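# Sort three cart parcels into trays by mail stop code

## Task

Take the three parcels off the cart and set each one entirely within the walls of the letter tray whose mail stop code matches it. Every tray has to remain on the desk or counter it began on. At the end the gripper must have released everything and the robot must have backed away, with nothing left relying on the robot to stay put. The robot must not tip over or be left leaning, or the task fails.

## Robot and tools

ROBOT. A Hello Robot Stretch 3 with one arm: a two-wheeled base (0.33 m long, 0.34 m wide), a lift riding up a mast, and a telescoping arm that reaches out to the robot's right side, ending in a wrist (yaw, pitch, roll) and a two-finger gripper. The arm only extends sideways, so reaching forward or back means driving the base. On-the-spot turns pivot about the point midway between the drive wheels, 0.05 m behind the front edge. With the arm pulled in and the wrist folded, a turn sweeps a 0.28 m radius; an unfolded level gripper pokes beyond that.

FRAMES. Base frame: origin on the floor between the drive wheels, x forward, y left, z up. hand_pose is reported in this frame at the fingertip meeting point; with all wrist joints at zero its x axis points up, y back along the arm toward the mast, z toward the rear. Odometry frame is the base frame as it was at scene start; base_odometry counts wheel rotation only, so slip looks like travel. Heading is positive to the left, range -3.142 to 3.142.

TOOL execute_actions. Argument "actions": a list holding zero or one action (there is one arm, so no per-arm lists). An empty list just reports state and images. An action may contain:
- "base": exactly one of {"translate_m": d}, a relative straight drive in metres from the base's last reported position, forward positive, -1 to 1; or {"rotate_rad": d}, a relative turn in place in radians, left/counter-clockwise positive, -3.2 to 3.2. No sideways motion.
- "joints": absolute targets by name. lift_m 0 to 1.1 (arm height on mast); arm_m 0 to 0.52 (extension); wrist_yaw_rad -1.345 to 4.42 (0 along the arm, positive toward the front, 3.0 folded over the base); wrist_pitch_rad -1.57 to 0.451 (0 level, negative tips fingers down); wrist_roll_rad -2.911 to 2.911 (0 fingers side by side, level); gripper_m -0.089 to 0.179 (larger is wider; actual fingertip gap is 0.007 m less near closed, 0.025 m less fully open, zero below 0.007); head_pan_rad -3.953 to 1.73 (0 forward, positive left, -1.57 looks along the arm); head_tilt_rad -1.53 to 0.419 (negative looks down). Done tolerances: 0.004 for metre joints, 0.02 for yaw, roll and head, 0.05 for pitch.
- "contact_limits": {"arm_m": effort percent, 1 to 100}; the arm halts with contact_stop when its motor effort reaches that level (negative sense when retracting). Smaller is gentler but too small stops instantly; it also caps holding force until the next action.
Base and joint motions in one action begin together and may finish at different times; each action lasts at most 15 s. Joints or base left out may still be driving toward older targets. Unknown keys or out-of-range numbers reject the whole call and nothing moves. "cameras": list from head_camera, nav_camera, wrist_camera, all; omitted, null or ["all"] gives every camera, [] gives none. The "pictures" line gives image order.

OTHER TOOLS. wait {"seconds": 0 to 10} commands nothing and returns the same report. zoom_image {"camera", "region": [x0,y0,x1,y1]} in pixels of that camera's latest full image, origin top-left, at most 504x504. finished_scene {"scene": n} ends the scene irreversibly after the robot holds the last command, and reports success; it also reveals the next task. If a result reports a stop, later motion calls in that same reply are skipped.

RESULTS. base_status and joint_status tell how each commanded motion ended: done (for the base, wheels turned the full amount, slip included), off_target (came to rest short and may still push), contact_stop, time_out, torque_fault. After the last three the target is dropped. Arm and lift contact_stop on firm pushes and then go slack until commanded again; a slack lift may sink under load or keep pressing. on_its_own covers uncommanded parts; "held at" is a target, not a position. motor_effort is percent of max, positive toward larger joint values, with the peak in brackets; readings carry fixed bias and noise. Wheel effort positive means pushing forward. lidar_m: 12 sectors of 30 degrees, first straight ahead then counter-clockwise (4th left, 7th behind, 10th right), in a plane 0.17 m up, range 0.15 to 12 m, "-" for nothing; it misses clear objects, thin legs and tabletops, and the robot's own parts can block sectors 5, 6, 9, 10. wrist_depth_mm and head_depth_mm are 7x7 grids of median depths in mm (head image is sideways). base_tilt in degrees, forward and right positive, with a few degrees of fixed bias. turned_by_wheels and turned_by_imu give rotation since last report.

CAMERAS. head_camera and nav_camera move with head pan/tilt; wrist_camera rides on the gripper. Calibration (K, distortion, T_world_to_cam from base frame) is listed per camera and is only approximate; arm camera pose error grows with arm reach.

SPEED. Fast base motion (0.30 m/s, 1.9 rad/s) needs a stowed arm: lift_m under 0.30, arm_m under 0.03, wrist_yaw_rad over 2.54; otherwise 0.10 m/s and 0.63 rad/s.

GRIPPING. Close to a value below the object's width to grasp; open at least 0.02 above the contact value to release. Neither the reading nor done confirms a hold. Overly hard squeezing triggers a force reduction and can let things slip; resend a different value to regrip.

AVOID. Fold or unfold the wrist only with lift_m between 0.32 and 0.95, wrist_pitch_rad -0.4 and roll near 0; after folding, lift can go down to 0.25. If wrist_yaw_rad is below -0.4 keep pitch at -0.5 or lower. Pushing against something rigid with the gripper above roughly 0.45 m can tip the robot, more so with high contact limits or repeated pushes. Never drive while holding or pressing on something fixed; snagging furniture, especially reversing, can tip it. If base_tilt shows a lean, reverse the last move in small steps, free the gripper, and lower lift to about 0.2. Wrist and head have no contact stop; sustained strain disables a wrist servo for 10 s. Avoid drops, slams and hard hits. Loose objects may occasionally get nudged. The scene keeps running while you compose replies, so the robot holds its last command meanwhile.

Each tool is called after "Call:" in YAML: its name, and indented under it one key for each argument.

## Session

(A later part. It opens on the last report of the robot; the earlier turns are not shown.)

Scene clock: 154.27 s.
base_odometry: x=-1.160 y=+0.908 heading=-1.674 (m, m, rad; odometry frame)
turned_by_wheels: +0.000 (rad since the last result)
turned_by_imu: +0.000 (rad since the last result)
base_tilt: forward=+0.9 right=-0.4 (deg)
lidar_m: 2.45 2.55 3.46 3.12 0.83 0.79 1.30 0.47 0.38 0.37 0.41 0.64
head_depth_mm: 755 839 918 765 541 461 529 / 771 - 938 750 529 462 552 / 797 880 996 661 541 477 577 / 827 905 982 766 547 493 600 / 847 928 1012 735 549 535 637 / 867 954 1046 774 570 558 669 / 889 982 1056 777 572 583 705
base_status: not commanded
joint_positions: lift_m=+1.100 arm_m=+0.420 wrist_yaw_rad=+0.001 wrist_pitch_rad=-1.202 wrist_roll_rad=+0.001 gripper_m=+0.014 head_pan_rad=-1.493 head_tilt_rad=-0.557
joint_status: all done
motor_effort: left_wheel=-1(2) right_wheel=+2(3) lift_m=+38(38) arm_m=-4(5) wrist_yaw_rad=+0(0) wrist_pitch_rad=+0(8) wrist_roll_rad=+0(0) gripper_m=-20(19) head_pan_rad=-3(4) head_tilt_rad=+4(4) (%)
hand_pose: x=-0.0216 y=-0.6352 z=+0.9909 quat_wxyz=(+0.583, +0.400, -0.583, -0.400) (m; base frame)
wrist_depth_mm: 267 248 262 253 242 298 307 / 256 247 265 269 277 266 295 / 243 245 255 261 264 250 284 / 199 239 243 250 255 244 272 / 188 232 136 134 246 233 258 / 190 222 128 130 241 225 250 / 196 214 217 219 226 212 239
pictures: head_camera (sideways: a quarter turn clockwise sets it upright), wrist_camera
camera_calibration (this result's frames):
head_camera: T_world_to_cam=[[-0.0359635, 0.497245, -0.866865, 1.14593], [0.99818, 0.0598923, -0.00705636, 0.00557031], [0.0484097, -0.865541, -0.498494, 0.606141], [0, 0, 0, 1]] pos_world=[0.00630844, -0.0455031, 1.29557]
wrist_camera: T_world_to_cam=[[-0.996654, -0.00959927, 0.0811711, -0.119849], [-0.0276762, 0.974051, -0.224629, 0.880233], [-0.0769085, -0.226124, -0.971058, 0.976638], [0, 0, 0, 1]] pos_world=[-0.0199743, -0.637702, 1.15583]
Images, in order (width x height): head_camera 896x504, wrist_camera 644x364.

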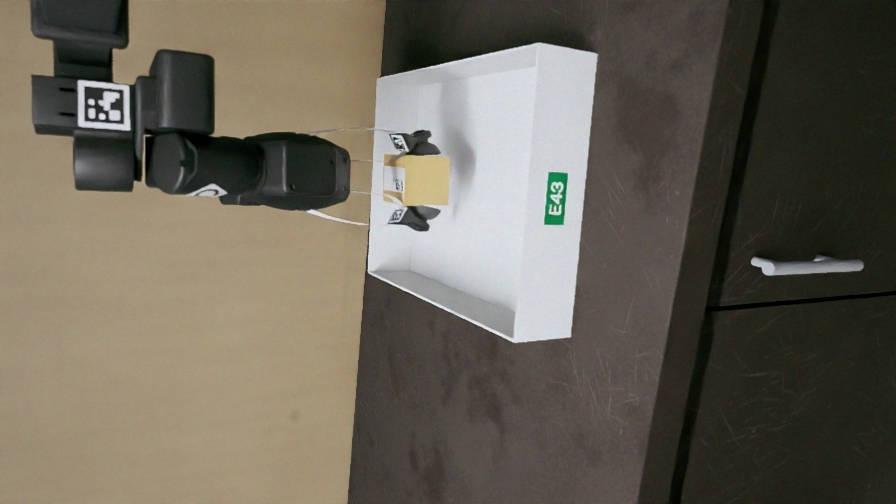

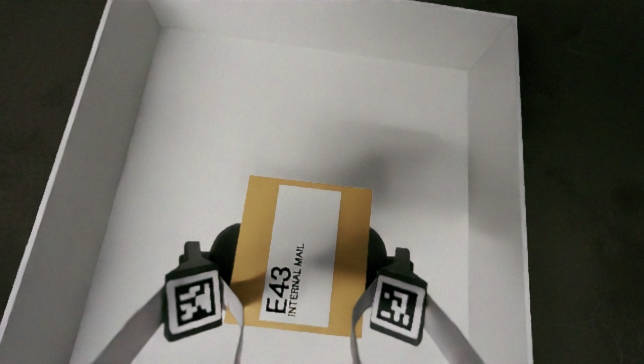

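Call:
execute_actions:
  actions:
    - {"joints":{"lift_m":1.045}}
  cameras: []

Call:
execute_actions:
  actions:
    - {"joints":{"gripper_m":0.085}}
  cameras: []

Call:
execute_actions:
  actions:
    - {"joints":{"lift_m":1.1,"wrist_pitch_rad":-0.75,"head_pan_rad":-0.6,"head_tilt_rad":-0.45}}
  cameras: ["head_camera","nav_camera"]

Scene clock: 161.20 s.
base_odometry: x=-1.160 y=+0.908 heading=-1.674 (m, m, rad; odometry frame)
turned_by_wheels: +0.000 (rad since the last result)
turned_by_imu: +0.000 (rad since the last result)
base_tilt: forward=+0.9 right=-0.4 (deg)
lidar_m: 2.45 2.55 3.48 3.11 0.83 0.79 1.30 0.47 0.38 0.37 0.41 0.64
head_depth_mm: 774 841 924 763 542 462 531 / 789 - 955 761 530 462 552 / 808 864 - 670 541 477 578 / 829 906 989 765 548 495 600 / 846 926 1012 736 549 534 637 / 868 956 1041 777 571 557 668 / 889 982 1057 780 572 581 706
base_status: not commanded
joint_positions: lift_m=+1.045 arm_m=+0.420 wrist_yaw_rad=+0.001 wrist_pitch_rad=-1.203 wrist_roll_rad=+0.001 gripper_m=+0.014 head_pan_rad=-1.493 head_tilt_rad=-0.557
joint_status: all done
motor_effort: left_wheel=-1(2) right_wheel=+2(2) lift_m=+29(39) arm_m=-5(4) wrist_yaw_rad=+0(0) wrist_pitch_rad=+1(1) wrist_roll_rad=+0(0) gripper_m=-19(20) head_pan_rad=-4(4) head_tilt_rad=+5(4) (%)
hand_pose: x=-0.0216 y=-0.6349 z=+0.9361 quat_wxyz=(+0.583, +0.400, -0.583, -0.401) (m; base frame)
wrist_depth_mm: 171 207 213 219 224 222 237 / 177 200 206 211 215 217 177 / 182 193 198 201 208 206 172 / 181 185 189 194 199 199 159 / 175 178 136 134 191 192 155 / 169 173 129 129 184 185 147 / 164 166 168 170 175 180 143
pictures: none
No camera images: the call's "cameras" was empty. Leave "cameras" out to get every camera's image.

Scene clock: 162.40 s.
base_odometry: x=-1.160 y=+0.908 heading=-1.674 (m, m, rad; odometry frame)
turned_by_wheels: +0.000 (rad since the last result)
turned_by_imu: +0.000 (rad since the last result)
base_tilt: forward=+1.0 right=-0.3 (deg)
lidar_m: 2.44 2.54 3.50 3.11 0.83 0.79 1.30 0.47 0.38 0.37 0.41 0.64
head_depth_mm: 773 836 928 762 539 462 530 / 787 - 954 760 530 462 554 / 808 867 - 693 541 477 579 / 825 902 986 768 548 494 600 / 848 926 1013 737 550 534 634 / 867 953 1040 776 570 558 668 / 891 980 1059 777 572 583 705
base_status: not commanded
joint_positions: lift_m=+1.045 arm_m=+0.420 wrist_yaw_rad=+0.001 wrist_pitch_rad=-1.203 wrist_roll_rad=+0.001 gripper_m=+0.085 head_pan_rad=-1.493 head_tilt_rad=-0.557
joint_status: all done
motor_effort: left_wheel=-1(1) right_wheel=+2(3) lift_m=+29(29) arm_m=-4(4) wrist_yaw_rad=+0(0) wrist_pitch_rad=+1(1) wrist_roll_rad=+0(0) gripper_m=+0(80) head_pan_rad=-4(4) head_tilt_rad=+4(4) (%)
hand_pose: x=-0.0216 y=-0.6349 z=+0.9361 quat_wxyz=(+0.583, +0.400, -0.583, -0.401) (m; base frame)
wrist_depth_mm: 172 209 214 217 225 218 237 / 176 200 206 209 214 218 177 / 181 192 197 201 207 207 172 / 180 187 189 193 198 200 161 / 177 180 159 137 191 192 155 / 170 173 131 132 - 185 147 / 165 166 170 172 176 179 142
pictures: none
No camera images: the call's "cameras" was empty. Leave "cameras" out to get every camera's image.

Scene clock: 163.73 s.
base_odometry: x=-1.160 y=+0.908 heading=-1.674 (m, m, rad; odometry frame)
turned_by_wheels: +0.000 (rad since the last result)
turned_by_imu: +0.000 (rad since the last result)
base_tilt: forward=+1.1 right=-0.3 (deg)
lidar_m: 2.45 2.56 3.48 3.12 0.83 0.79 1.30 0.47 0.38 0.37 0.41 0.64
head_depth_mm: 1189 1239 1282 934 649 549 597 / 1357 1435 1457 887 649 670 722 / 1587 1689 1714 921 751 835 917 / 1895 2078 2104 976 981 1100 1264 / 2185 2342 2523 1184 1373 1534 1327 / 2093 2241 2379 2585 2204 1671 1342 / 1985 2137 2281 2437 2184 1657 1342
base_status: not commanded
joint_positions: lift_m=+1.100 arm_m=+0.420 wrist_yaw_rad=+0.001 wrist_pitch_rad=-0.768 wrist_roll_rad=+0.001 gripper_m=+0.085 head_pan_rad=-0.607 head_tilt_rad=-0.458
joint_status: all done
motor_effort: left_wheel=-2(1) right_wheel=+3(2) lift_m=+38(42) arm_m=-5(5) wrist_yaw_rad=+0(1) wrist_pitch_rad=+6(7) wrist_roll_rad=+0(1) gripper_m=+0(0) head_pan_rad=+4(52) head_tilt_rad=+5(20) (%)
hand_pose: x=-0.0215 y=-0.7329 z=+1.0433 quat_wxyz=(+0.656, +0.265, -0.656, -0.265) (m; base frame)
wrist_depth_mm: 388 366 349 340 326 310 302 / 432 417 400 379 369 350 336 / 380 393 400 422 419 401 376 / 337 346 353 365 375 388 413 / 301 292 288 286 289 342 353 / 274 238 285 288 - 302 316 / 250 249 259 265 266 275 284
pictures: head_camera (sideways: a quarter turn clockwise sets it upright), nav_camera (sideways: a quarter turn counterclockwise sets it upright)
camera_calibration (this result's frames):
head_camera: T_world_to_cam=[[-0.335834, 0.236728, -0.911688, 1.20623], [0.585647, 0.810549, -0.00526607, 0.00575679], [0.737721, -0.535696, -0.410849, 0.487891], [0, 0, 0, 1]] pos_world=[0.0417949, -0.0288532, 1.30019]
nav_camera: T_world_to_cam=[[0.377965, -0.254497, 0.890154, -1.11817], [-0.550558, -0.834783, -0.00489578, 0.0647743], [0.744331, -0.488231, -0.455634, 0.545479], [0, 0, 0, 1]] pos_world=[0.0522733, 0.0358219, 1.2442]
Images, in order (width x height): head_camera 896x504, nav_camera 672x504.

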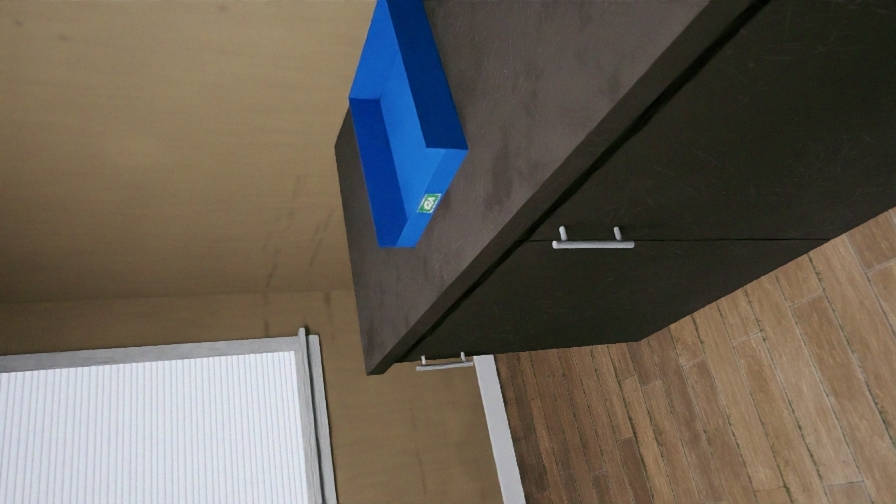

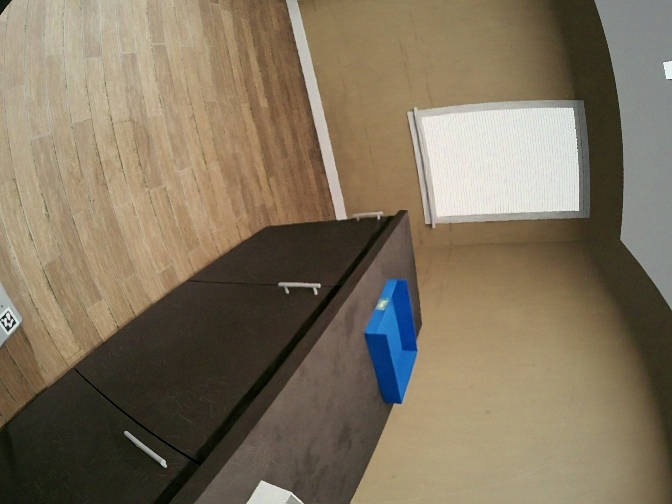

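Call:
execute_actions:
  actions:
    - {"base":{"rotate_rad":-1.43},"joints":{"head_pan_rad":-1.5,"head_tilt_rad":-0.8}}
  cameras: []

Call:
execute_actions:
  actions:
    - {"base":{"translate_m":-0.84},"joints":{"lift_m":0.93,"wrist_pitch_rad":-1.2,"wrist_yaw_rad":-0.15,"arm_m":0.488,"gripper_m":0.09}}
  cameras: ["head_camera","wrist_camera"]

Scene clock: 184.93 s.
base_odometry: x=-1.160 y=+0.908 heading=-3.104 (m, m, rad; odometry frame)
turned_by_wheels: -1.430 (rad since the last result)
turned_by_imu: -1.424 (rad since the last result)
base_tilt: forward=+1.0 right=-0.3 (deg)
lidar_m: 0.38 0.44 0.80 2.45 2.54 3.46 2.45 0.79 0.92 1.30 0.43 0.38
head_depth_mm: 1064 1187 1349 1576 1529 1298 1117 / 1096 1239 1418 1664 1530 1298 1127 / - 1295 1481 1694 1529 1293 1129 / 1186 1363 1561 1771 1535 1302 1127 / 1242 1410 1656 1835 1540 1307 1132 / 1288 1481 1700 1833 823 923 1094 / 1288 1396 1466 590 661 723 809
base_status: done
joint_positions: lift_m=+1.100 arm_m=+0.420 wrist_yaw_rad=+0.001 wrist_pitch_rad=-0.768 wrist_roll_rad=+0.001 gripper_m=+0.085 head_pan_rad=-1.493 head_tilt_rad=-0.790
joint_status: all done
motor_effort: left_wheel=+1(4) right_wheel=-2(8) lift_m=+38(38) arm_m=-4(4) wrist_yaw_rad=+0(0) wrist_pitch_rad=+6(6) wrist_roll_rad=+0(0) gripper_m=-1(0) head_pan_rad=-3(52) head_tilt_rad=-7(36) (%)
hand_pose: x=-0.0215 y=-0.7329 z=+1.0433 quat_wxyz=(+0.656, +0.265, -0.656, -0.265) (m; base frame)
wrist_depth_mm: 789 833 742 699 621 586 560 / 820 931 820 752 706 667 623 / 827 - - 909 814 742 694 / 892 - - - 915 804 756 / 934 - - - - 977 874 / - - - - - - - / - - - - - - -
pictures: none
No camera images: the call's "cameras" was empty. Leave "cameras" out to get every camera's image.

Scene clock: 194.30 s.
base_odometry: x=-0.321 y=+0.940 heading=-3.104 (m, m, rad; odometry frame)
turned_by_wheels: +0.000 (rad since the last result)
turned_by_imu: +0.000 (rad since the last result)
base_tilt: forward=+1.1 right=-0.2 (deg)
lidar_m: 1.18 1.39 2.69 2.46 2.86 2.49 1.91 1.19 0.48 0.47 0.51 1.18
head_depth_mm: 845 - 1105 901 759 1240 1131 / 862 1025 1131 907 782 959 1105 / 901 - 1191 858 805 1070 1131 / 949 1076 1231 907 986 1140 1136 / 991 1132 1301 890 986 1149 1129 / 1029 1187 1398 1658 1441 1300 1132 / 1077 1246 1493 1781 1537 1310 1128
base_status: done
joint_positions: lift_m=+0.930 arm_m=+0.488 wrist_yaw_rad=-0.148 wrist_pitch_rad=-1.201 wrist_roll_rad=+0.001 gripper_m=+0.090 head_pan_rad=-1.493 head_tilt_rad=-0.790
joint_status: all done
motor_effort: left_wheel=+1(1) right_wheel=-1(11) lift_m=+29(34) arm_m=+3(1) wrist_yaw_rad=-1(3) wrist_pitch_rad=+0(7) wrist_roll_rad=+0(0) gripper_m=+0(32) head_pan_rad=-4(5) head_tilt_rad=-7(6) (%)
hand_pose: x=-0.0320 y=-0.7020 z=+0.8212 quat_wxyz=(+0.552, +0.355, -0.611, -0.442) (m; base frame)
wrist_depth_mm: 679 635 577 540 506 471 447 / 918 794 760 677 612 576 532 / 296 298 881 796 731 664 606 / 304 318 323 329 340 330 869 / 296 309 316 315 326 326 - / 290 - 297 263 - 315 - / 282 286 290 296 300 304 962
pictures: head_camera (sideways: a quarter turn clockwise sets it upright), wrist_camera
camera_calibration (this result's frames):
head_camera: T_world_to_cam=[[-0.0504345, 0.683463, -0.728241, 0.965306], [0.99802, 0.0619354, -0.010991, 0.010691], [0.0375919, -0.727353, -0.685233, 0.849142], [0, 0, 0, 1]] pos_world=[0.00609405, -0.0427877, 1.28495]
wrist_camera: T_world_to_cam=[[-0.987064, 0.138257, 0.0811781, -0.0129807], [0.11694, 0.967223, -0.225399, 0.907397], [-0.10968, -0.21299, -0.970879, 0.804028], [0, 0, 0, 1]] pos_world=[-0.0307383, -0.704611, 0.986194]
Images, in order (width x height): head_camera 896x504, wrist_camera 644x364.

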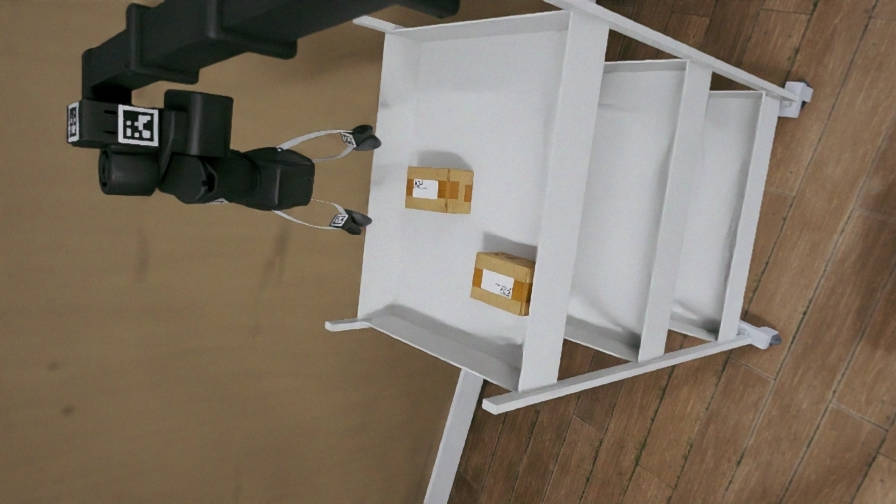

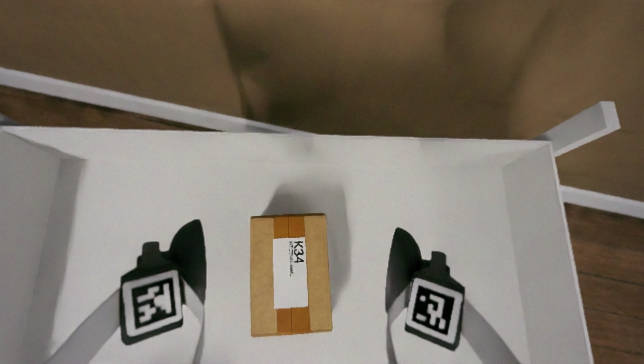

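Call:
execute_actions:
  actions:
    - {"joints":{"lift_m":0.795,"wrist_yaw_rad":-0.09,"arm_m":0.484}}
  cameras: []

Call:
execute_actions:
  actions:
    - {"joints":{"gripper_m":0.023}}
  cameras: ["wrist_camera"]

Scene clock: 201.07 s.
base_odometry: x=-0.321 y=+0.940 heading=-3.104 (m, m, rad; odometry frame)
turned_by_wheels: +0.000 (rad since the last result)
turned_by_imu: +0.000 (rad since the last result)
base_tilt: forward=+0.9 right=-0.3 (deg)
lidar_m: 1.18 1.39 2.69 2.46 2.87 2.50 1.91 1.19 0.48 0.47 0.51 1.18
head_depth_mm: 850 954 1055 - - 1059 1127 / 880 980 - 900 783 956 1111 / 915 1025 - 850 804 1068 1126 / 945 1084 1226 904 983 1141 1127 / 987 1135 1293 887 985 1142 1132 / 1035 1188 1402 1644 1438 1308 1135 / 1079 1249 1491 1769 1539 1299 1137
base_status: not commanded
joint_positions: lift_m=+0.795 arm_m=+0.484 wrist_yaw_rad=-0.092 wrist_pitch_rad=-1.201 wrist_roll_rad=+0.001 gripper_m=+0.090 head_pan_rad=-1.493 head_tilt_rad=-0.790
joint_status: all done
motor_effort: left_wheel=+1(1) right_wheel=-2(2) lift_m=+29(28) arm_m=-4(5) wrist_yaw_rad=+3(3) wrist_pitch_rad=+1(0) wrist_roll_rad=+0(0) gripper_m=+0(0) head_pan_rad=-5(5) head_tilt_rad=-6(7) (%)
hand_pose: x=-0.0281 y=-0.6990 z=+0.6862 quat_wxyz=(+0.564, +0.372, -0.601, -0.427) (m; base frame)
wrist_depth_mm: 164 161 157 155 158 162 402 / 196 197 200 195 190 185 181 / 190 193 197 202 207 213 215 / 182 186 142 143 199 204 208 / 176 179 135 137 192 195 198 / 170 - 130 132 - 187 193 / 166 165 126 127 175 182 186
pictures: none
No camera images: the call's "cameras" was empty. Leave "cameras" out to get every camera's image.

Scene clock: 202.23 s.
base_odometry: x=-0.321 y=+0.940 heading=-3.104 (m, m, rad; odometry frame)
turned_by_wheels: +0.000 (rad since the last result)
turned_by_imu: +0.000 (rad since the last result)
base_tilt: forward=+1.1 right=-0.3 (deg)
lidar_m: 1.18 1.39 2.69 2.46 2.87 2.49 1.91 1.19 0.48 0.47 0.51 1.18
head_depth_mm: 847 952 1058 - - 1062 1124 / 883 980 - 903 781 959 1106 / 911 1032 - 852 804 1069 1129 / 951 1082 1228 907 980 1138 1130 / 988 1136 1297 889 986 1143 1127 / 1028 1186 1400 1649 1431 1307 1134 / 1076 1252 1498 1761 1541 1306 1135
base_status: not commanded
joint_positions: lift_m=+0.795 arm_m=+0.484 wrist_yaw_rad=-0.092 wrist_pitch_rad=-1.203 wrist_roll_rad=+0.001 gripper_m=+0.024 head_pan_rad=-1.493 head_tilt_rad=-0.790
joint_status: all done
motor_effort: left_wheel=+2(2) right_wheel=-2(2) lift_m=+29(29) arm_m=-4(5) wrist_yaw_rad=+3(3) wrist_pitch_rad=+1(1) wrist_roll_rad=+0(0) gripper_m=-20(93) head_pan_rad=-3(4) head_tilt_rad=-6(7) (%)
hand_pose: x=-0.0280 y=-0.6986 z=+0.6861 quat_wxyz=(+0.564, +0.373, -0.601, -0.427) (m; base frame)
wrist_depth_mm: 166 161 158 155 159 162 402 / 195 197 199 196 190 187 183 / 189 192 197 203 206 211 214 / 182 185 139 140 198 203 208 / 176 179 133 135 191 196 199 / 170 173 128 129 184 186 191 / 164 167 124 126 175 181 184
pictures: wrist_camera
camera_calibration (this result's frames):
wrist_camera: T_world_to_cam=[[-0.993245, 0.0829275, 0.0811609, -0.0374274], [0.0629421, 0.972659, -0.223546, 0.874186], [-0.09748, -0.216927, -0.971308, 0.671875], [0, 0, 0, 1]] pos_world=[-0.0267033, -0.701433, 0.851056]
Images, in order (width x height): wrist_camera 644x364.

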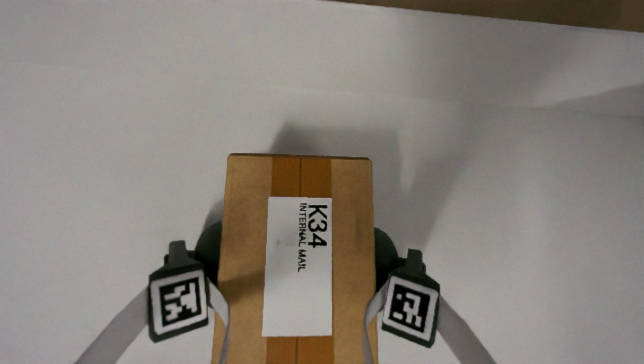

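Call:
execute_actions:
  actions:
    - {"base":{"translate_m":0.16},"joints":{"lift_m":0.97}}
  cameras: []

Call:
execute_actions:
  actions:
    - {"base":{"rotate_rad":0.60},"joints":{"lift_m":1.1,"wrist_pitch_rad":-0.55,"wrist_yaw_rad":0.0}}
  cameras: ["wrist_camera"]

Call:
execute_actions:
  actions:
    - {"base":{"translate_m":1.0},"joints":{"head_pan_rad":-0.55,"head_tilt_rad":-0.55}}
  cameras: ["head_camera","nav_camera"]

Scene clock: 224.90 s.
base_odometry: x=-0.481 y=+0.934 heading=-3.103 (m, m, rad; odometry frame)
turned_by_wheels: +0.000 (rad since the last result)
turned_by_imu: +0.000 (rad since the last result)
base_tilt: forward=+1.1 right=-0.4 (deg)
lidar_m: 1.02 1.21 2.65 2.46 2.80 2.64 2.05 1.24 0.50 0.49 1.30 1.02
head_depth_mm: 857 1028 1139 901 780 954 1105 / 893 1058 1158 906 799 1059 1127 / 933 - 851 905 977 1139 1135 / 994 1135 1316 1498 1034 1195 1132 / 1034 1190 1390 1664 1532 1307 1131 / 1082 1246 1472 1734 1541 1313 1130 / 1126 1312 1549 1793 1537 1305 1132
base_status: done
joint_positions: lift_m=+0.970 arm_m=+0.484 wrist_yaw_rad=-0.092 wrist_pitch_rad=-1.204 wrist_roll_rad=+0.001 gripper_m=+0.027 head_pan_rad=-1.493 head_tilt_rad=-0.790
joint_status: all done
motor_effort: left_wheel=+1(4) right_wheel=-2(5) lift_m=+38(39) arm_m=-5(5) wrist_yaw_rad=+3(2) wrist_pitch_rad=+1(1) wrist_roll_rad=+0(0) gripper_m=-19(19) head_pan_rad=-4(5) head_tilt_rad=-7(7) (%)
hand_pose: x=-0.0280 y=-0.6982 z=+0.8607 quat_wxyz=(+0.563, +0.373, -0.601, -0.428) (m; base frame)
wrist_depth_mm: 835 781 677 606 555 516 489 / - - 854 772 700 634 578 / - - - 366 809 753 703 / 941 - 139 140 386 385 389 / 936 966 133 134 372 369 387 / 875 909 128 130 351 363 366 / 861 887 124 125 332 348 351
pictures: none
No camera images: the call's "cameras" was empty. Leave "cameras" out to get every camera's image.

Scene clock: 226.90 s.
base_odometry: x=-0.481 y=+0.934 heading=-2.504 (m, m, rad; odometry frame)
turned_by_wheels: +0.600 (rad since the last result)
turned_by_imu: +0.597 (rad since the last result)
base_tilt: forward=+1.1 right=-0.4 (deg)
lidar_m: 1.27 2.65 2.46 2.97 3.10 1.83 0.58 0.49 0.49 1.38 1.02 1.03
head_depth_mm: 1160 1278 1401 1561 1520 1095 1066 / 1288 1430 1600 1753 1532 1296 1099 / 681 1655 1868 1860 1532 1303 1129 / 1631 1861 2127 1868 1518 1299 1130 / 1573 1769 2026 1867 1544 1302 1136 / 1482 1626 1859 1876 1537 1310 1134 / 1389 1532 1122 1232 1458 1313 1133
base_status: done
joint_positions: lift_m=+1.100 arm_m=+0.484 wrist_yaw_rad=-0.001 wrist_pitch_rad=-0.577 wrist_roll_rad=+0.001 gripper_m=+0.027 head_pan_rad=-1.493 head_tilt_rad=-0.790
joint_status: all done
motor_effort: left_wheel=-1(5) right_wheel=+2(11) lift_m=+38(40) arm_m=-5(4) wrist_yaw_rad=+1(4) wrist_pitch_rad=+9(7) wrist_roll_rad=+0(0) gripper_m=-19(19) head_pan_rad=-4(4) head_tilt_rad=-7(7) (%)
hand_pose: x=-0.0217 y=-0.8309 z=+1.0786 quat_wxyz=(+0.678, +0.201, -0.678, -0.202) (m; base frame)
wrist_depth_mm: 805 923 - 867 700 568 492 / 850 - - - 731 609 501 / 884 - - - 794 638 535 / - - 140 140 829 665 545 / - - 133 134 893 694 568 / - - 127 130 858 737 598 / 918 - 124 125 - 801 630
pictures: wrist_camera
camera_calibration (this result's frames):
wrist_camera: T_world_to_cam=[[-0.996629, 0.0406926, 0.0712344, -0.0765101], [-0.0268756, 0.658445, -0.752149, 1.39735], [-0.0775109, -0.751528, -0.655132, 0.240265], [0, 0, 0, 1]] pos_world=[-0.0200744, -0.736403, 1.21387]
Images, in order (width x height): wrist_camera 644x364.

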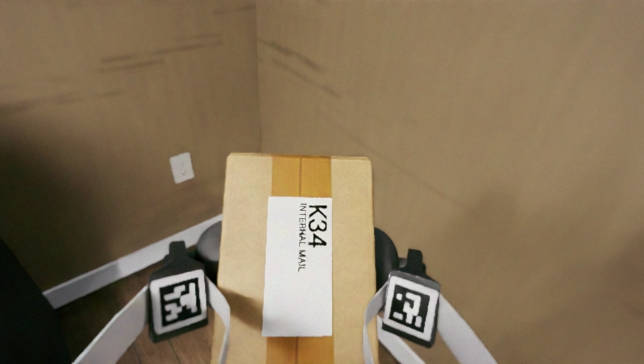

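Scene clock: 238.40 s.
base_odometry: x=-1.284 y=+0.339 heading=-2.504 (m, m, rad; odometry frame)
turned_by_wheels: +0.000 (rad since the last result)
turned_by_imu: -0.002 (rad since the last result)
base_tilt: forward=+0.9 right=-0.4 (deg)
lidar_m: 0.50 1.86 1.88 2.06 3.70 3.09 1.39 1.30 0.68 0.44 0.40 0.40
head_depth_mm: 792 863 943 764 564 465 548 / 820 894 968 764 566 493 582 / 849 931 993 765 566 530 620 / 875 962 1033 768 568 558 667 / 910 1001 1077 771 571 600 714 / 942 1039 1126 731 573 640 775 / 978 1090 1166 780 594 685 848
base_status: done
joint_positions: lift_m=+1.100 arm_m=+0.484 wrist_yaw_rad=-0.001 wrist_pitch_rad=-0.577 wrist_roll_rad=+0.001 gripper_m=+0.027 head_pan_rad=-0.557 head_tilt_rad=-0.557
joint_status: all done
motor_effort: left_wheel=-1(1) right_wheel=+2(10) lift_m=+38(38) arm_m=-4(4) wrist_yaw_rad=+2(1) wrist_pitch_rad=+9(9) wrist_roll_rad=+0(0) gripper_m=-18(19) head_pan_rad=+4(53) head_tilt_rad=+4(27) (%)
hand_pose: x=-0.0217 y=-0.8309 z=+1.0786 quat_wxyz=(+0.678, +0.201, -0.678, -0.202) (m; base frame)
wrist_depth_mm: 350 396 467 562 725 - - / 373 429 514 625 811 - - / 402 467 529 585 607 - - / 421 444 140 140 494 505 - / 364 331 133 135 413 414 436 / 294 322 128 129 357 361 376 / 284 284 124 125 265 326 327
pictures: head_camera (sideways: a quarter turn clockwise sets it upright), nav_camera (sideways: a quarter turn counterclockwise sets it upright)
camera_calibration (this result's frames):
head_camera: T_world_to_cam=[[-0.421627, 0.265972, -0.866885, 1.14831], [0.54386, 0.839147, -0.00705563, 0.00834071], [0.725567, -0.474439, -0.498458, 0.601964], [0, 0, 0, 1]] pos_world=[0.0428578, -0.0268228, 1.29557]
nav_camera: T_world_to_cam=[[0.462613, -0.280377, 0.841058, -1.05466], [-0.508625, -0.860958, -0.00724884, 0.0675811], [0.726148, -0.424429, -0.540897, 0.656529], [0, 0, 0, 1]] pos_world=[0.0455335, 0.0411333, 1.24263]
Images, in order (width x height): head_camera 896x504, nav_camera 672x504.

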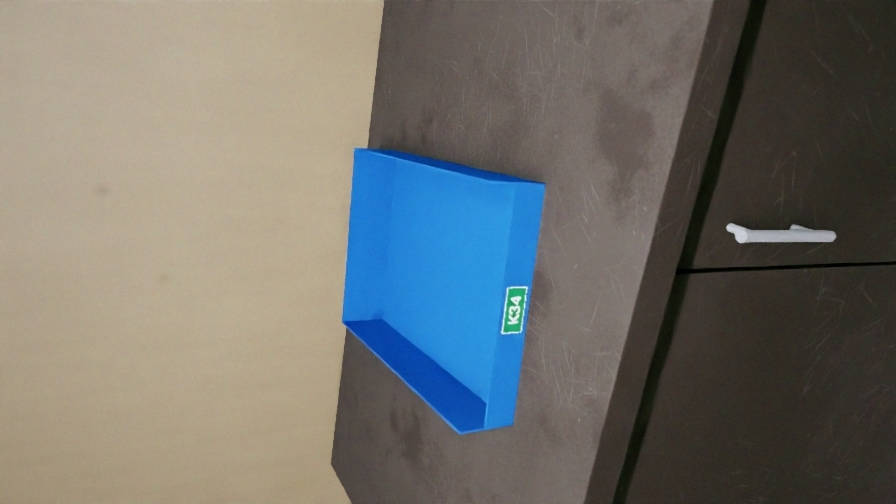

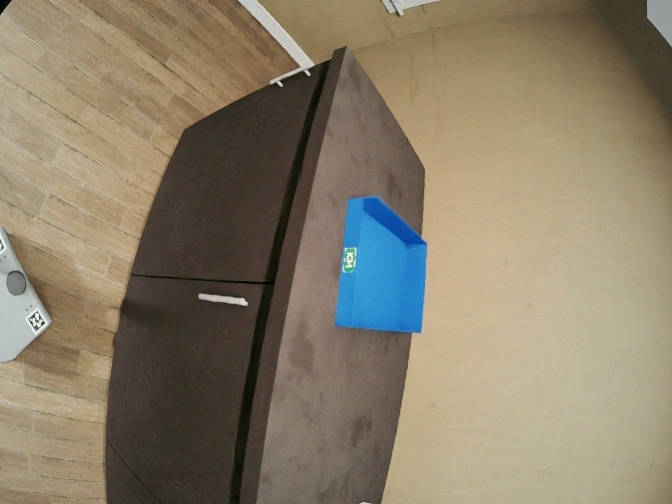

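Call:
execute_actions:
  actions:
    - {"base":{"rotate_rad":1.085},"joints":{"arm_m":0.49,"head_pan_rad":-1.5}}
  cameras: []

Call:
execute_actions:
  actions:
    - {"joints":{"wrist_pitch_rad":-1.2,"lift_m":1.08}}
  cameras: ["head_camera","wrist_camera"]

Scene clock: 246.73 s.
base_odometry: x=-1.284 y=+0.339 heading=-1.419 (m, m, rad; odometry frame)
turned_by_wheels: +1.085 (rad since the last result)
turned_by_imu: +1.080 (rad since the last result)
base_tilt: forward=+1.0 right=-0.5 (deg)
lidar_m: 1.89 2.06 3.33 2.98 1.35 1.30 0.65 0.43 0.40 0.40 0.51 1.86
head_depth_mm: 799 885 956 763 565 476 551 / 838 953 989 762 568 495 600 / 887 974 920 766 568 561 659 / 941 1034 1113 764 568 615 732 / 996 1098 1160 735 594 676 815 / 1054 1169 1251 776 637 753 926 / 1119 1249 1391 777 698 848 1073
base_status: done
joint_positions: lift_m=+1.100 arm_m=+0.490 wrist_yaw_rad=-0.001 wrist_pitch_rad=-0.577 wrist_roll_rad=+0.001 gripper_m=+0.027 head_pan_rad=-1.493 head_tilt_rad=-0.557
joint_status: all done
motor_effort: left_wheel=-2(7) right_wheel=+2(10) lift_m=+38(38) arm_m=+3(1) wrist_yaw_rad=+1(2) wrist_pitch_rad=+9(9) wrist_roll_rad=+0(0) gripper_m=-19(19) head_pan_rad=-5(53) head_tilt_rad=+4(4) (%)
hand_pose: x=-0.0217 y=-0.8364 z=+1.0786 quat_wxyz=(+0.678, +0.201, -0.678, -0.202) (m; base frame)
wrist_depth_mm: 474 422 380 340 307 284 262 / 541 474 417 376 336 306 280 / 617 530 464 410 364 326 300 / 422 439 139 140 400 360 322 / 367 373 133 135 432 392 350 / 321 330 128 130 357 361 383 / 285 280 124 125 295 267 327
pictures: none
No camera images: the call's "cameras" was empty. Leave "cameras" out to get every camera's image.

Scene clock: 247.90 s.
base_odometry: x=-1.284 y=+0.339 heading=-1.419 (m, m, rad; odometry frame)
turned_by_wheels: +0.000 (rad since the last result)
turned_by_imu: +0.000 (rad since the last result)
base_tilt: forward=+1.1 right=-0.3 (deg)
lidar_m: 1.89 2.06 3.31 2.99 1.35 1.30 0.65 0.43 0.40 0.40 0.51 1.87
head_depth_mm: 804 896 958 765 565 476 552 / 845 951 989 762 566 496 599 / 892 980 904 694 567 561 658 / 948 1035 1109 765 569 617 729 / 998 1093 1156 735 592 678 816 / 1056 1170 1251 774 637 751 925 / 1119 1250 1393 777 698 845 1071
base_status: not commanded
joint_positions: lift_m=+1.080 arm_m=+0.490 wrist_yaw_rad=-0.001 wrist_pitch_rad=-1.203 wrist_roll_rad=+0.001 gripper_m=+0.027 head_pan_rad=-1.493 head_tilt_rad=-0.557
joint_status: all done
motor_effort: left_wheel=-1(1) right_wheel=+3(2) lift_m=+30(32) arm_m=+4(3) wrist_yaw_rad=+1(1) wrist_pitch_rad=+1(9) wrist_roll_rad=+0(0) gripper_m=-19(18) head_pan_rad=-4(4) head_tilt_rad=+4(4) (%)
hand_pose: x=-0.0217 y=-0.7044 z=+0.9711 quat_wxyz=(+0.583, +0.400, -0.583, -0.401) (m; base frame)
wrist_depth_mm: 245 210 254 257 256 233 224 / 234 204 243 249 254 260 231 / 223 217 234 239 243 250 221 / 174 219 140 140 235 237 208 / 185 210 133 135 227 225 238 / 195 203 128 130 219 216 226 / 193 197 124 126 206 194 220
pictures: head_camera (sideways: a quarter turn clockwise sets it upright), wrist_camera
camera_calibration (this result's frames):
head_camera: T_world_to_cam=[[-0.0359664, 0.497177, -0.866903, 1.14598], [0.998179, 0.059908, -0.00705498, 0.00556851], [0.0484269, -0.865578, -0.498426, 0.606054], [0, 0, 0, 1]] pos_world=[0.00630922, -0.0455036, 1.29557]
wrist_camera: T_world_to_cam=[[-0.996667, -0.00825141, 0.0811628, -0.118049], [-0.0262739, 0.974331, -0.223584, 0.942403], [-0.0772345, -0.224971, -0.9713, 0.942797], [0, 0, 0, 1]] pos_world=[-0.0200786, -0.707084, 1.13603]
Images, in order (width x height): head_camera 896x504, wrist_camera 644x364.

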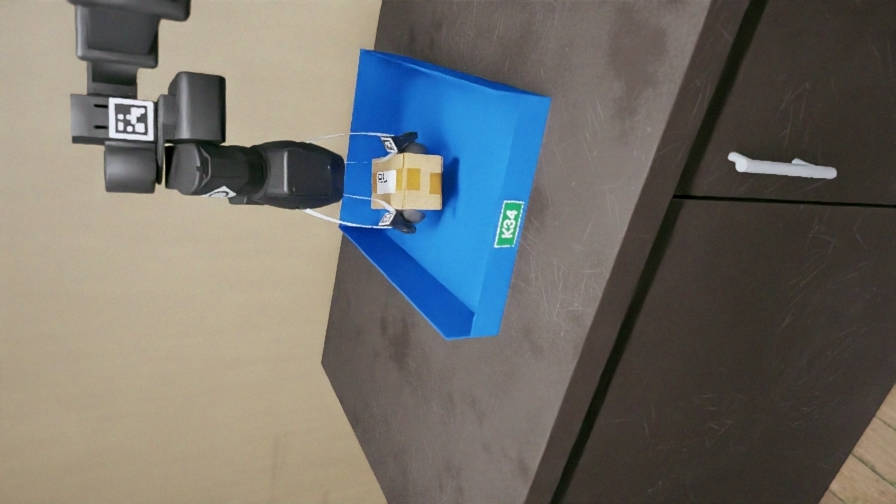

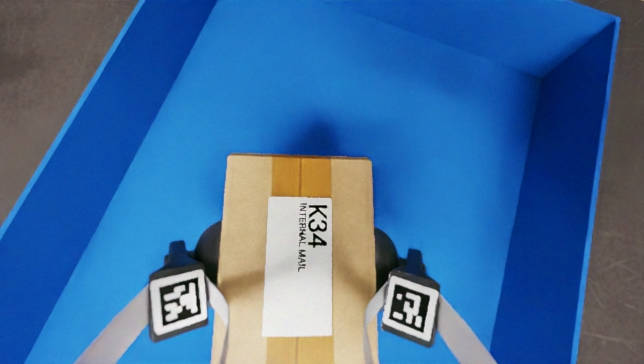

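Call:
execute_actions:
  actions:
    - {"joints":{"lift_m":1.044}}
  cameras: []

Call:
execute_actions:
  actions:
    - {"joints":{"gripper_m":0.092}}
  cameras: []

Call:
execute_actions:
  actions:
    - {"joints":{"lift_m":1.1,"wrist_pitch_rad":-0.75}}
  cameras: ["head_camera"]

Scene clock: 288.00 s.
base_odometry: x=-1.284 y=+0.339 heading=-1.419 (m, m, rad; odometry frame)
turned_by_wheels: +0.000 (rad since the last result)
turned_by_imu: +0.000 (rad since the last result)
base_tilt: forward=+1.0 right=-0.4 (deg)
lidar_m: 1.89 2.06 3.32 2.99 1.35 1.30 0.65 0.43 0.40 0.40 0.51 1.86
head_depth_mm: 818 909 965 765 565 475 551 / 856 - 992 758 566 495 599 / 896 972 - 702 567 562 657 / 941 1034 1107 764 569 615 728 / 994 1099 1148 732 591 677 817 / 1055 1170 1246 775 638 751 929 / 1121 1241 1395 777 697 844 1072
base_status: not commanded
joint_positions: lift_m=+1.044 arm_m=+0.490 wrist_yaw_rad=-0.001 wrist_pitch_rad=-1.204 wrist_roll_rad=+0.001 gripper_m=+0.027 head_pan_rad=-1.493 head_tilt_rad=-0.557
joint_status: all done
motor_effort: left_wheel=-1(2) right_wheel=+2(2) lift_m=+29(28) arm_m=+4(3) wrist_yaw_rad=+1(2) wrist_pitch_rad=+1(1) wrist_roll_rad=+0(0) gripper_m=-19(19) head_pan_rad=-5(4) head_tilt_rad=+4(4) (%)
hand_pose: x=-0.0217 y=-0.7040 z=+0.9350 quat_wxyz=(+0.582, +0.400, -0.583, -0.401) (m; base frame)
wrist_depth_mm: 148 185 212 218 223 225 207 / 151 195 202 210 214 219 201 / 161 190 195 200 205 209 186 / 173 184 139 140 196 201 173 / 174 177 134 135 189 192 163 / 169 171 128 129 183 187 153 / 164 165 123 126 174 179 145
pictures: none
No camera images: the call's "cameras" was empty. Leave "cameras" out to get every camera's image.

Scene clock: 289.23 s.
base_odometry: x=-1.284 y=+0.339 heading=-1.419 (m, m, rad; odometry frame)
turned_by_wheels: +0.000 (rad since the last result)
turned_by_imu: +0.000 (rad since the last result)
base_tilt: forward=+1.0 right=-0.4 (deg)
lidar_m: 1.89 2.06 3.32 2.99 1.35 1.30 0.65 0.43 0.40 0.40 0.51 1.86
head_depth_mm: 816 913 959 766 566 475 551 / 856 - 996 763 566 495 599 / 903 977 - 705 566 561 657 / 943 1038 1112 765 569 616 728 / 995 1098 1153 729 594 679 817 / 1054 1167 1255 777 638 750 930 / 1123 1252 1394 778 699 844 1071
base_status: not commanded
joint_positions: lift_m=+1.044 arm_m=+0.490 wrist_yaw_rad=-0.001 wrist_pitch_rad=-1.204 wrist_roll_rad=+0.001 gripper_m=+0.092 head_pan_rad=-1.493 head_tilt_rad=-0.557
joint_status: all done
motor_effort: left_wheel=-1(1) right_wheel=+3(2) lift_m=+30(30) arm_m=+3(4) wrist_yaw_rad=+1(2) wrist_pitch_rad=+1(1) wrist_roll_rad=+0(0) gripper_m=+0(79) head_pan_rad=-4(4) head_tilt_rad=+4(4) (%)
hand_pose: x=-0.0217 y=-0.7040 z=+0.9350 quat_wxyz=(+0.582, +0.400, -0.583, -0.401) (m; base frame)
wrist_depth_mm: 148 184 213 217 225 224 205 / 151 195 202 209 214 220 202 / 160 190 196 199 206 210 186 / 172 185 141 141 197 201 175 / 173 178 135 136 189 194 164 / 168 - 128 131 159 186 154 / 164 164 125 126 174 179 145
pictures: none
No camera images: the call's "cameras" was empty. Leave "cameras" out to get every camera's image.

Scene clock: 290.57 s.
base_odometry: x=-1.284 y=+0.339 heading=-1.419 (m, m, rad; odometry frame)
turned_by_wheels: +0.000 (rad since the last result)
turned_by_imu: +0.000 (rad since the last result)
base_tilt: forward=+1.1 right=-0.2 (deg)
lidar_m: 1.89 2.06 3.32 2.99 1.35 1.30 0.65 0.43 0.40 0.40 0.51 1.86
head_depth_mm: 800 884 956 761 563 476 551 / 834 951 988 760 566 495 600 / 890 972 1052 704 568 559 656 / 945 1035 1107 769 567 615 727 / 997 1098 1160 733 592 676 814 / 1056 1169 1248 774 637 751 927 / 1124 1252 1388 777 697 848 1078
base_status: not commanded
joint_positions: lift_m=+1.100 arm_m=+0.490 wrist_yaw_rad=-0.001 wrist_pitch_rad=-0.768 wrist_roll_rad=+0.001 gripper_m=+0.092 head_pan_rad=-1.493 head_tilt_rad=-0.557
joint_status: all done
motor_effort: left_wheel=-1(1) right_wheel=+2(2) lift_m=+37(38) arm_m=+4(3) wrist_yaw_rad=+1(2) wrist_pitch_rad=+6(7) wrist_roll_rad=+0(0) gripper_m=+0(0) head_pan_rad=-4(4) head_tilt_rad=+4(4) (%)
hand_pose: x=-0.0217 y=-0.8023 z=+1.0433 quat_wxyz=(+0.655, +0.265, -0.656, -0.266) (m; base frame)
wrist_depth_mm: 549 481 417 373 333 307 280 / 438 440 468 413 370 331 304 / 372 391 396 430 414 367 333 / 338 343 315 364 378 396 368 / 301 310 307 309 287 341 351 / 275 - 281 290 296 285 314 / 257 241 256 263 264 252 283
pictures: head_camera (sideways: a quarter turn clockwise sets it upright)
camera_calibration (this result's frames):
head_camera: T_world_to_cam=[[-0.0359665, 0.497177, -0.866903, 1.14598], [0.998179, 0.0599083, -0.00705497, 0.00556851], [0.0484271, -0.865578, -0.498426, 0.606054], [0, 0, 0, 1]] pos_world=[0.00630923, -0.0455036, 1.29557]
Images, in order (width x height): head_camera 896x504.

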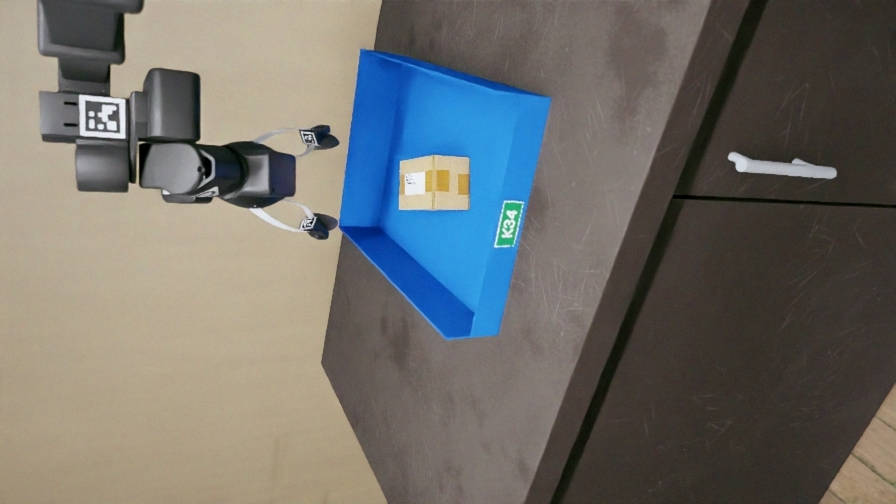

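Call:
execute_actions:
  actions:
    - {"base":{"rotate_rad":-1.177},"joints":{"arm_m":0.465,"wrist_pitch_rad":-0.65}}
  cameras: ["head_camera"]

Call:
execute_actions:
  actions:
    - {"base":{"translate_m":-0.93},"joints":{"head_tilt_rad":-0.8}}
  cameras: []

Call:
execute_actions:
  actions:
    - {"base":{"rotate_rad":-0.595},"joints":{"lift_m":0.95,"wrist_pitch_rad":-1.2}}
  cameras: ["head_camera","wrist_camera"]

Scene clock: 299.97 s.
base_odometry: x=-1.284 y=+0.339 heading=-2.596 (m, m, rad; odometry frame)
turned_by_wheels: -1.177 (rad since the last result)
turned_by_imu: -1.172 (rad since the last result)
base_tilt: forward=+1.0 right=-0.3 (deg)
lidar_m: 0.47 0.83 1.87 2.06 3.70 3.33 1.49 1.30 0.78 0.46 0.40 0.40
head_depth_mm: 1371 1611 1689 850 971 1222 1249 / 1245 1472 1185 771 810 978 1198 / 1161 - 1113 733 693 820 984 / 1078 1179 1113 700 614 703 820 / 1000 1086 1115 735 569 618 705 / 932 995 1065 778 572 544 618 / 868 936 999 778 572 481 549
base_status: done
joint_positions: lift_m=+1.100 arm_m=+0.465 wrist_yaw_rad=-0.001 wrist_pitch_rad=-0.669 wrist_roll_rad=+0.001 gripper_m=+0.092 head_pan_rad=-1.493 head_tilt_rad=-0.557
joint_status: all done
motor_effort: left_wheel=+1(5) right_wheel=-2(8) lift_m=+38(38) arm_m=-5(8) wrist_yaw_rad=+1(1) wrist_pitch_rad=+7(4) wrist_roll_rad=+0(0) gripper_m=+0(1) head_pan_rad=-4(3) head_tilt_rad=+5(4) (%)
hand_pose: x=-0.0217 y=-0.7963 z=+1.0607 quat_wxyz=(+0.668, +0.232, -0.668, -0.233) (m; base frame)
wrist_depth_mm: 416 470 561 703 953 - - / 436 504 561 590 - - - / 433 389 466 481 507 530 - / 332 373 381 407 427 440 447 / 329 339 338 356 375 379 387 / 293 - 307 303 329 334 344 / 268 258 277 282 273 300 311
pictures: head_camera (sideways: a quarter turn clockwise sets it upright)
camera_calibration (this result's frames):
head_camera: T_world_to_cam=[[-0.0359276, 0.497151, -0.86692, 1.14601], [0.998183, 0.0598344, -0.00705439, 0.00556772], [0.0483645, -0.865598, -0.498398, 0.606017], [0, 0, 0, 1]] pos_world=[0.00630589, -0.0455038, 1.29557]
Images, in order (width x height): head_camera 896x504.

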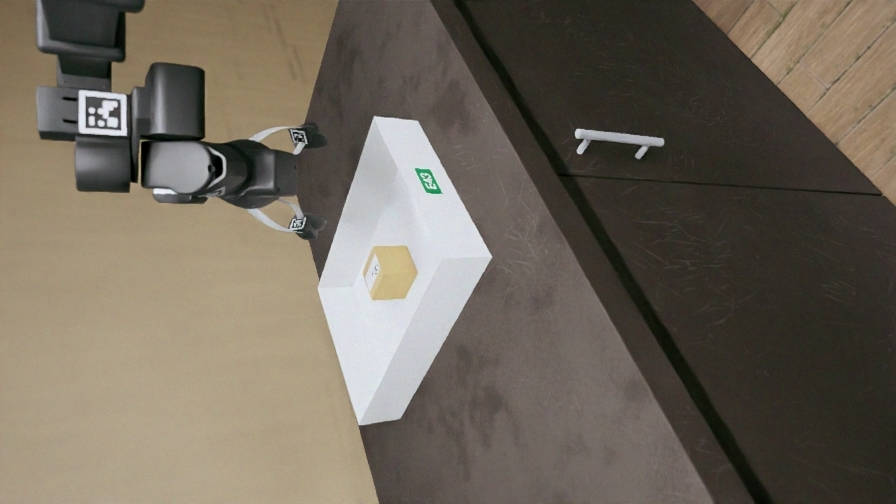

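Scene clock: 310.50 s.
base_odometry: x=-0.489 y=+0.822 heading=-2.596 (m, m, rad; odometry frame)
turned_by_wheels: +0.000 (rad since the last result)
turned_by_imu: +0.000 (rad since the last result)
base_tilt: forward=+1.1 right=-0.4 (deg)
lidar_m: 1.22 2.54 2.34 2.69 2.62 2.28 1.38 0.61 0.60 1.42 1.04 1.04
head_depth_mm: 1198 1306 1451 1626 1497 1134 1128 / 1306 1449 1631 1775 1518 1299 1126 / 1513 1636 1868 1865 1525 1299 1129 / 1623 1874 2119 1863 1545 1304 1133 / 1688 1890 2144 1871 1534 1300 1129 / 1559 1747 1966 1882 1538 1299 1133 / 1457 1614 1174 1285 1465 1309 1134
base_status: done
joint_positions: lift_m=+1.100 arm_m=+0.465 wrist_yaw_rad=-0.001 wrist_pitch_rad=-0.669 wrist_roll_rad=+0.001 gripper_m=+0.092 head_pan_rad=-1.493 head_tilt_rad=-0.790
joint_status: all done
motor_effort: left_wheel=+1(2) right_wheel=-2(8) lift_m=+38(38) arm_m=-5(5) wrist_yaw_rad=+2(2) wrist_pitch_rad=+6(6) wrist_roll_rad=+0(0) gripper_m=+0(0) head_pan_rad=-4(4) head_tilt_rad=-7(31) (%)
hand_pose: x=-0.0217 y=-0.7963 z=+1.0607 quat_wxyz=(+0.668, +0.232, -0.668, -0.233) (m; base frame)
wrist_depth_mm: 924 - - 961 760 637 530 / 967 - - - 800 668 576 / - - - - 883 706 615 / - - - - 923 755 648 / - - - - - 808 679 / - - - - - 906 717 / 677 - - - - 906 775
pictures: none
No camera images: the call's "cameras" was empty. Leave "cameras" out to get every camera's image.

Scene clock: 312.70 s.
base_odometry: x=-0.489 y=+0.822 heading=+3.093 (m, m, rad; odometry frame)
turned_by_wheels: -0.595 (rad since the last result)
turned_by_imu: -0.592 (rad since the last result)
base_tilt: forward=+0.9 right=-0.3 (deg)
lidar_m: 1.04 1.17 2.55 2.35 2.61 2.91 2.60 1.44 0.62 0.60 1.37 1.05
head_depth_mm: 954 - 1039 903 1056 1240 1123 / 967 1184 1235 900 1079 1243 1128 / 1015 - 1051 860 1090 1248 1126 / 1057 1207 1353 928 1086 1244 1128 / 1097 1245 1464 1722 1536 1311 1129 / 1140 1302 1510 1769 1536 1309 1136 / 1167 1345 1603 1816 1536 1308 1138
base_status: done
joint_positions: lift_m=+0.950 arm_m=+0.465 wrist_yaw_rad=-0.001 wrist_pitch_rad=-1.201 wrist_roll_rad=+0.001 gripper_m=+0.092 head_pan_rad=-1.493 head_tilt_rad=-0.790
joint_status: all done
motor_effort: left_wheel=+1(5) right_wheel=-2(9) lift_m=+29(33) arm_m=-5(4) wrist_yaw_rad=+1(1) wrist_pitch_rad=+0(5) wrist_roll_rad=+0(0) gripper_m=+1(0) head_pan_rad=-4(4) head_tilt_rad=-6(7) (%)
hand_pose: x=-0.0217 y=-0.6804 z=+0.8412 quat_wxyz=(+0.583, +0.399, -0.583, -0.400) (m; base frame)
wrist_depth_mm: - 956 356 367 366 368 376 / - - 370 372 391 396 381 / - - 358 365 375 384 373 / 954 970 341 350 360 370 369 / 908 938 332 291 349 354 351 / 871 - 317 281 336 339 347 / 846 274 307 312 318 329 331
pictures: head_camera (sideways: a quarter turn clockwise sets it upright), wrist_camera
camera_calibration (this result's frames):
head_camera: T_world_to_cam=[[-0.0503901, 0.683519, -0.728191, 0.965241], [0.998024, 0.0618653, -0.0109922, 0.0106925], [0.0375364, -0.727306, -0.685286, 0.849211], [0, 0, 0, 1]] pos_world=[0.00609092, -0.0427865, 1.28495]
wrist_camera: T_world_to_cam=[[-0.996667, -0.00810241, 0.0811787, -0.107226], [-0.0262745, 0.973917, -0.225377, 0.89121], [-0.0772353, -0.226759, -0.970884, 0.820528], [0, 0, 0, 1]] pos_world=[-0.0200787, -0.682772, 1.0062]
Images, in order (width x height): head_camera 896x504, wrist_camera 644x364.

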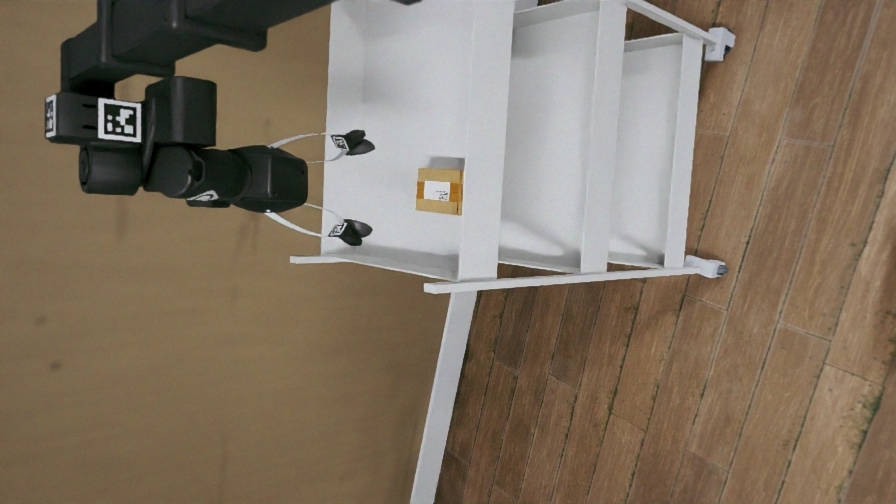

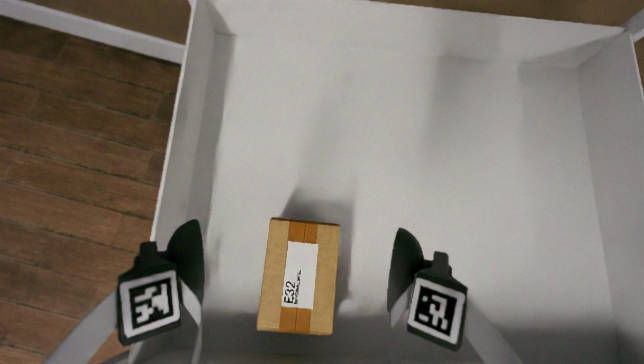

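Call:
execute_actions:
  actions:
    - {"joints":{"lift_m":0.795,"wrist_yaw_rad":-0.06,"gripper_m":0.088}}
  cameras: []

Call:
execute_actions:
  actions:
    - {"joints":{"gripper_m":0.026}}
  cameras: ["wrist_camera"]

Scene clock: 321.17 s.
base_odometry: x=-0.489 y=+0.822 heading=+3.093 (m, m, rad; odometry frame)
turned_by_wheels: +0.000 (rad since the last result)
turned_by_imu: +0.000 (rad since the last result)
base_tilt: forward=+0.9 right=-0.4 (deg)
lidar_m: 1.04 1.17 2.55 2.34 2.60 2.91 2.60 1.43 0.62 0.60 1.37 1.05
head_depth_mm: 980 1096 1186 - - 1232 1127 / 999 1117 - 899 1086 1242 1127 / 1033 1165 - 830 1090 1244 1129 / 1066 1209 1342 932 1087 1254 1131 / 1097 1257 1458 1723 1536 1309 1133 / 1130 1294 1523 1763 1537 1305 1137 / 1171 1346 1599 1806 1550 1304 1136
base_status: not commanded
joint_positions: lift_m=+0.795 arm_m=+0.465 wrist_yaw_rad=-0.058 wrist_pitch_rad=-1.201 wrist_roll_rad=+0.001 gripper_m=+0.088 head_pan_rad=-1.493 head_tilt_rad=-0.790
joint_status: all done
motor_effort: left_wheel=+1(1) right_wheel=-2(1) lift_m=+29(32) arm_m=-5(5) wrist_yaw_rad=-2(1) wrist_pitch_rad=+0(1) wrist_roll_rad=+0(0) gripper_m=+0(28) head_pan_rad=-4(4) head_tilt_rad=-7(6) (%)
hand_pose: x=-0.0256 y=-0.6802 z=+0.6862 quat_wxyz=(+0.571, +0.383, -0.595, -0.417) (m; base frame)
wrist_depth_mm: 167 208 215 220 225 231 238 / 167 202 205 212 217 221 227 / 167 193 198 202 208 213 216 / 167 185 186 143 199 203 209 / 169 180 136 137 193 195 200 / 167 174 131 132 - 187 191 / 164 165 125 127 175 181 184
pictures: none
No camera images: the call's "cameras" was empty. Leave "cameras" out to get every camera's image.

Scene clock: 322.27 s.
base_odometry: x=-0.489 y=+0.822 heading=+3.093 (m, m, rad; odometry frame)
turned_by_wheels: +0.000 (rad since the last result)
turned_by_imu: +0.000 (rad since the last result)
base_tilt: forward=+1.1 right=-0.3 (deg)
lidar_m: 1.04 1.18 2.54 2.34 2.60 2.91 2.60 1.43 0.62 0.60 1.37 1.04
head_depth_mm: 975 1098 1197 - - 1229 1132 / 1001 1122 - 898 1080 1251 1130 / 1028 1173 - 825 1087 1245 1127 / 1066 1207 1344 938 1088 1250 1127 / 1098 1250 1461 1713 1533 1302 1130 / 1135 1294 1546 1771 1533 1302 1136 / 1165 1356 1590 1824 1555 1314 1131
base_status: not commanded
joint_positions: lift_m=+0.795 arm_m=+0.465 wrist_yaw_rad=-0.058 wrist_pitch_rad=-1.203 wrist_roll_rad=+0.001 gripper_m=+0.027 head_pan_rad=-1.493 head_tilt_rad=-0.790
joint_status: all done
motor_effort: left_wheel=+1(1) right_wheel=-1(2) lift_m=+29(29) arm_m=-5(4) wrist_yaw_rad=-1(1) wrist_pitch_rad=+1(1) wrist_roll_rad=+0(0) gripper_m=-19(90) head_pan_rad=-4(4) head_tilt_rad=-7(6) (%)
hand_pose: x=-0.0256 y=-0.6798 z=+0.6861 quat_wxyz=(+0.571, +0.383, -0.594, -0.417) (m; base frame)
wrist_depth_mm: 167 207 212 218 226 230 237 / 166 200 206 210 215 221 226 / 167 193 197 204 207 210 217 / 167 185 185 140 198 203 207 / 170 179 133 135 191 195 200 / 167 172 128 129 185 188 192 / 163 166 124 125 175 181 184
pictures: wrist_camera
camera_calibration (this result's frames):
wrist_camera: T_world_to_cam=[[-0.995535, 0.0482043, 0.0811612, -0.0602413], [0.0289552, 0.974277, -0.223486, 0.855907], [-0.0898464, -0.220138, -0.971322, 0.674209], [0, 0, 0, 1]] pos_world=[-0.0241799, -0.682568, 0.851047]
Images, in order (width x height): wrist_camera 644x364.

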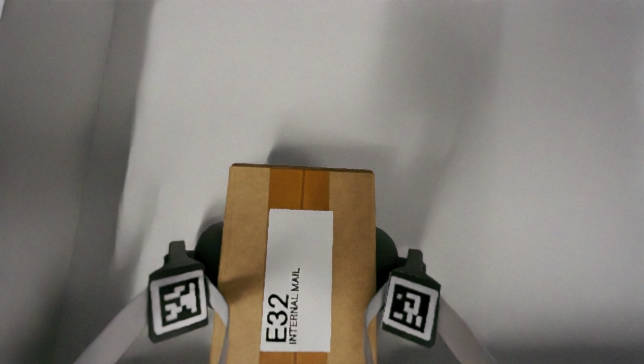

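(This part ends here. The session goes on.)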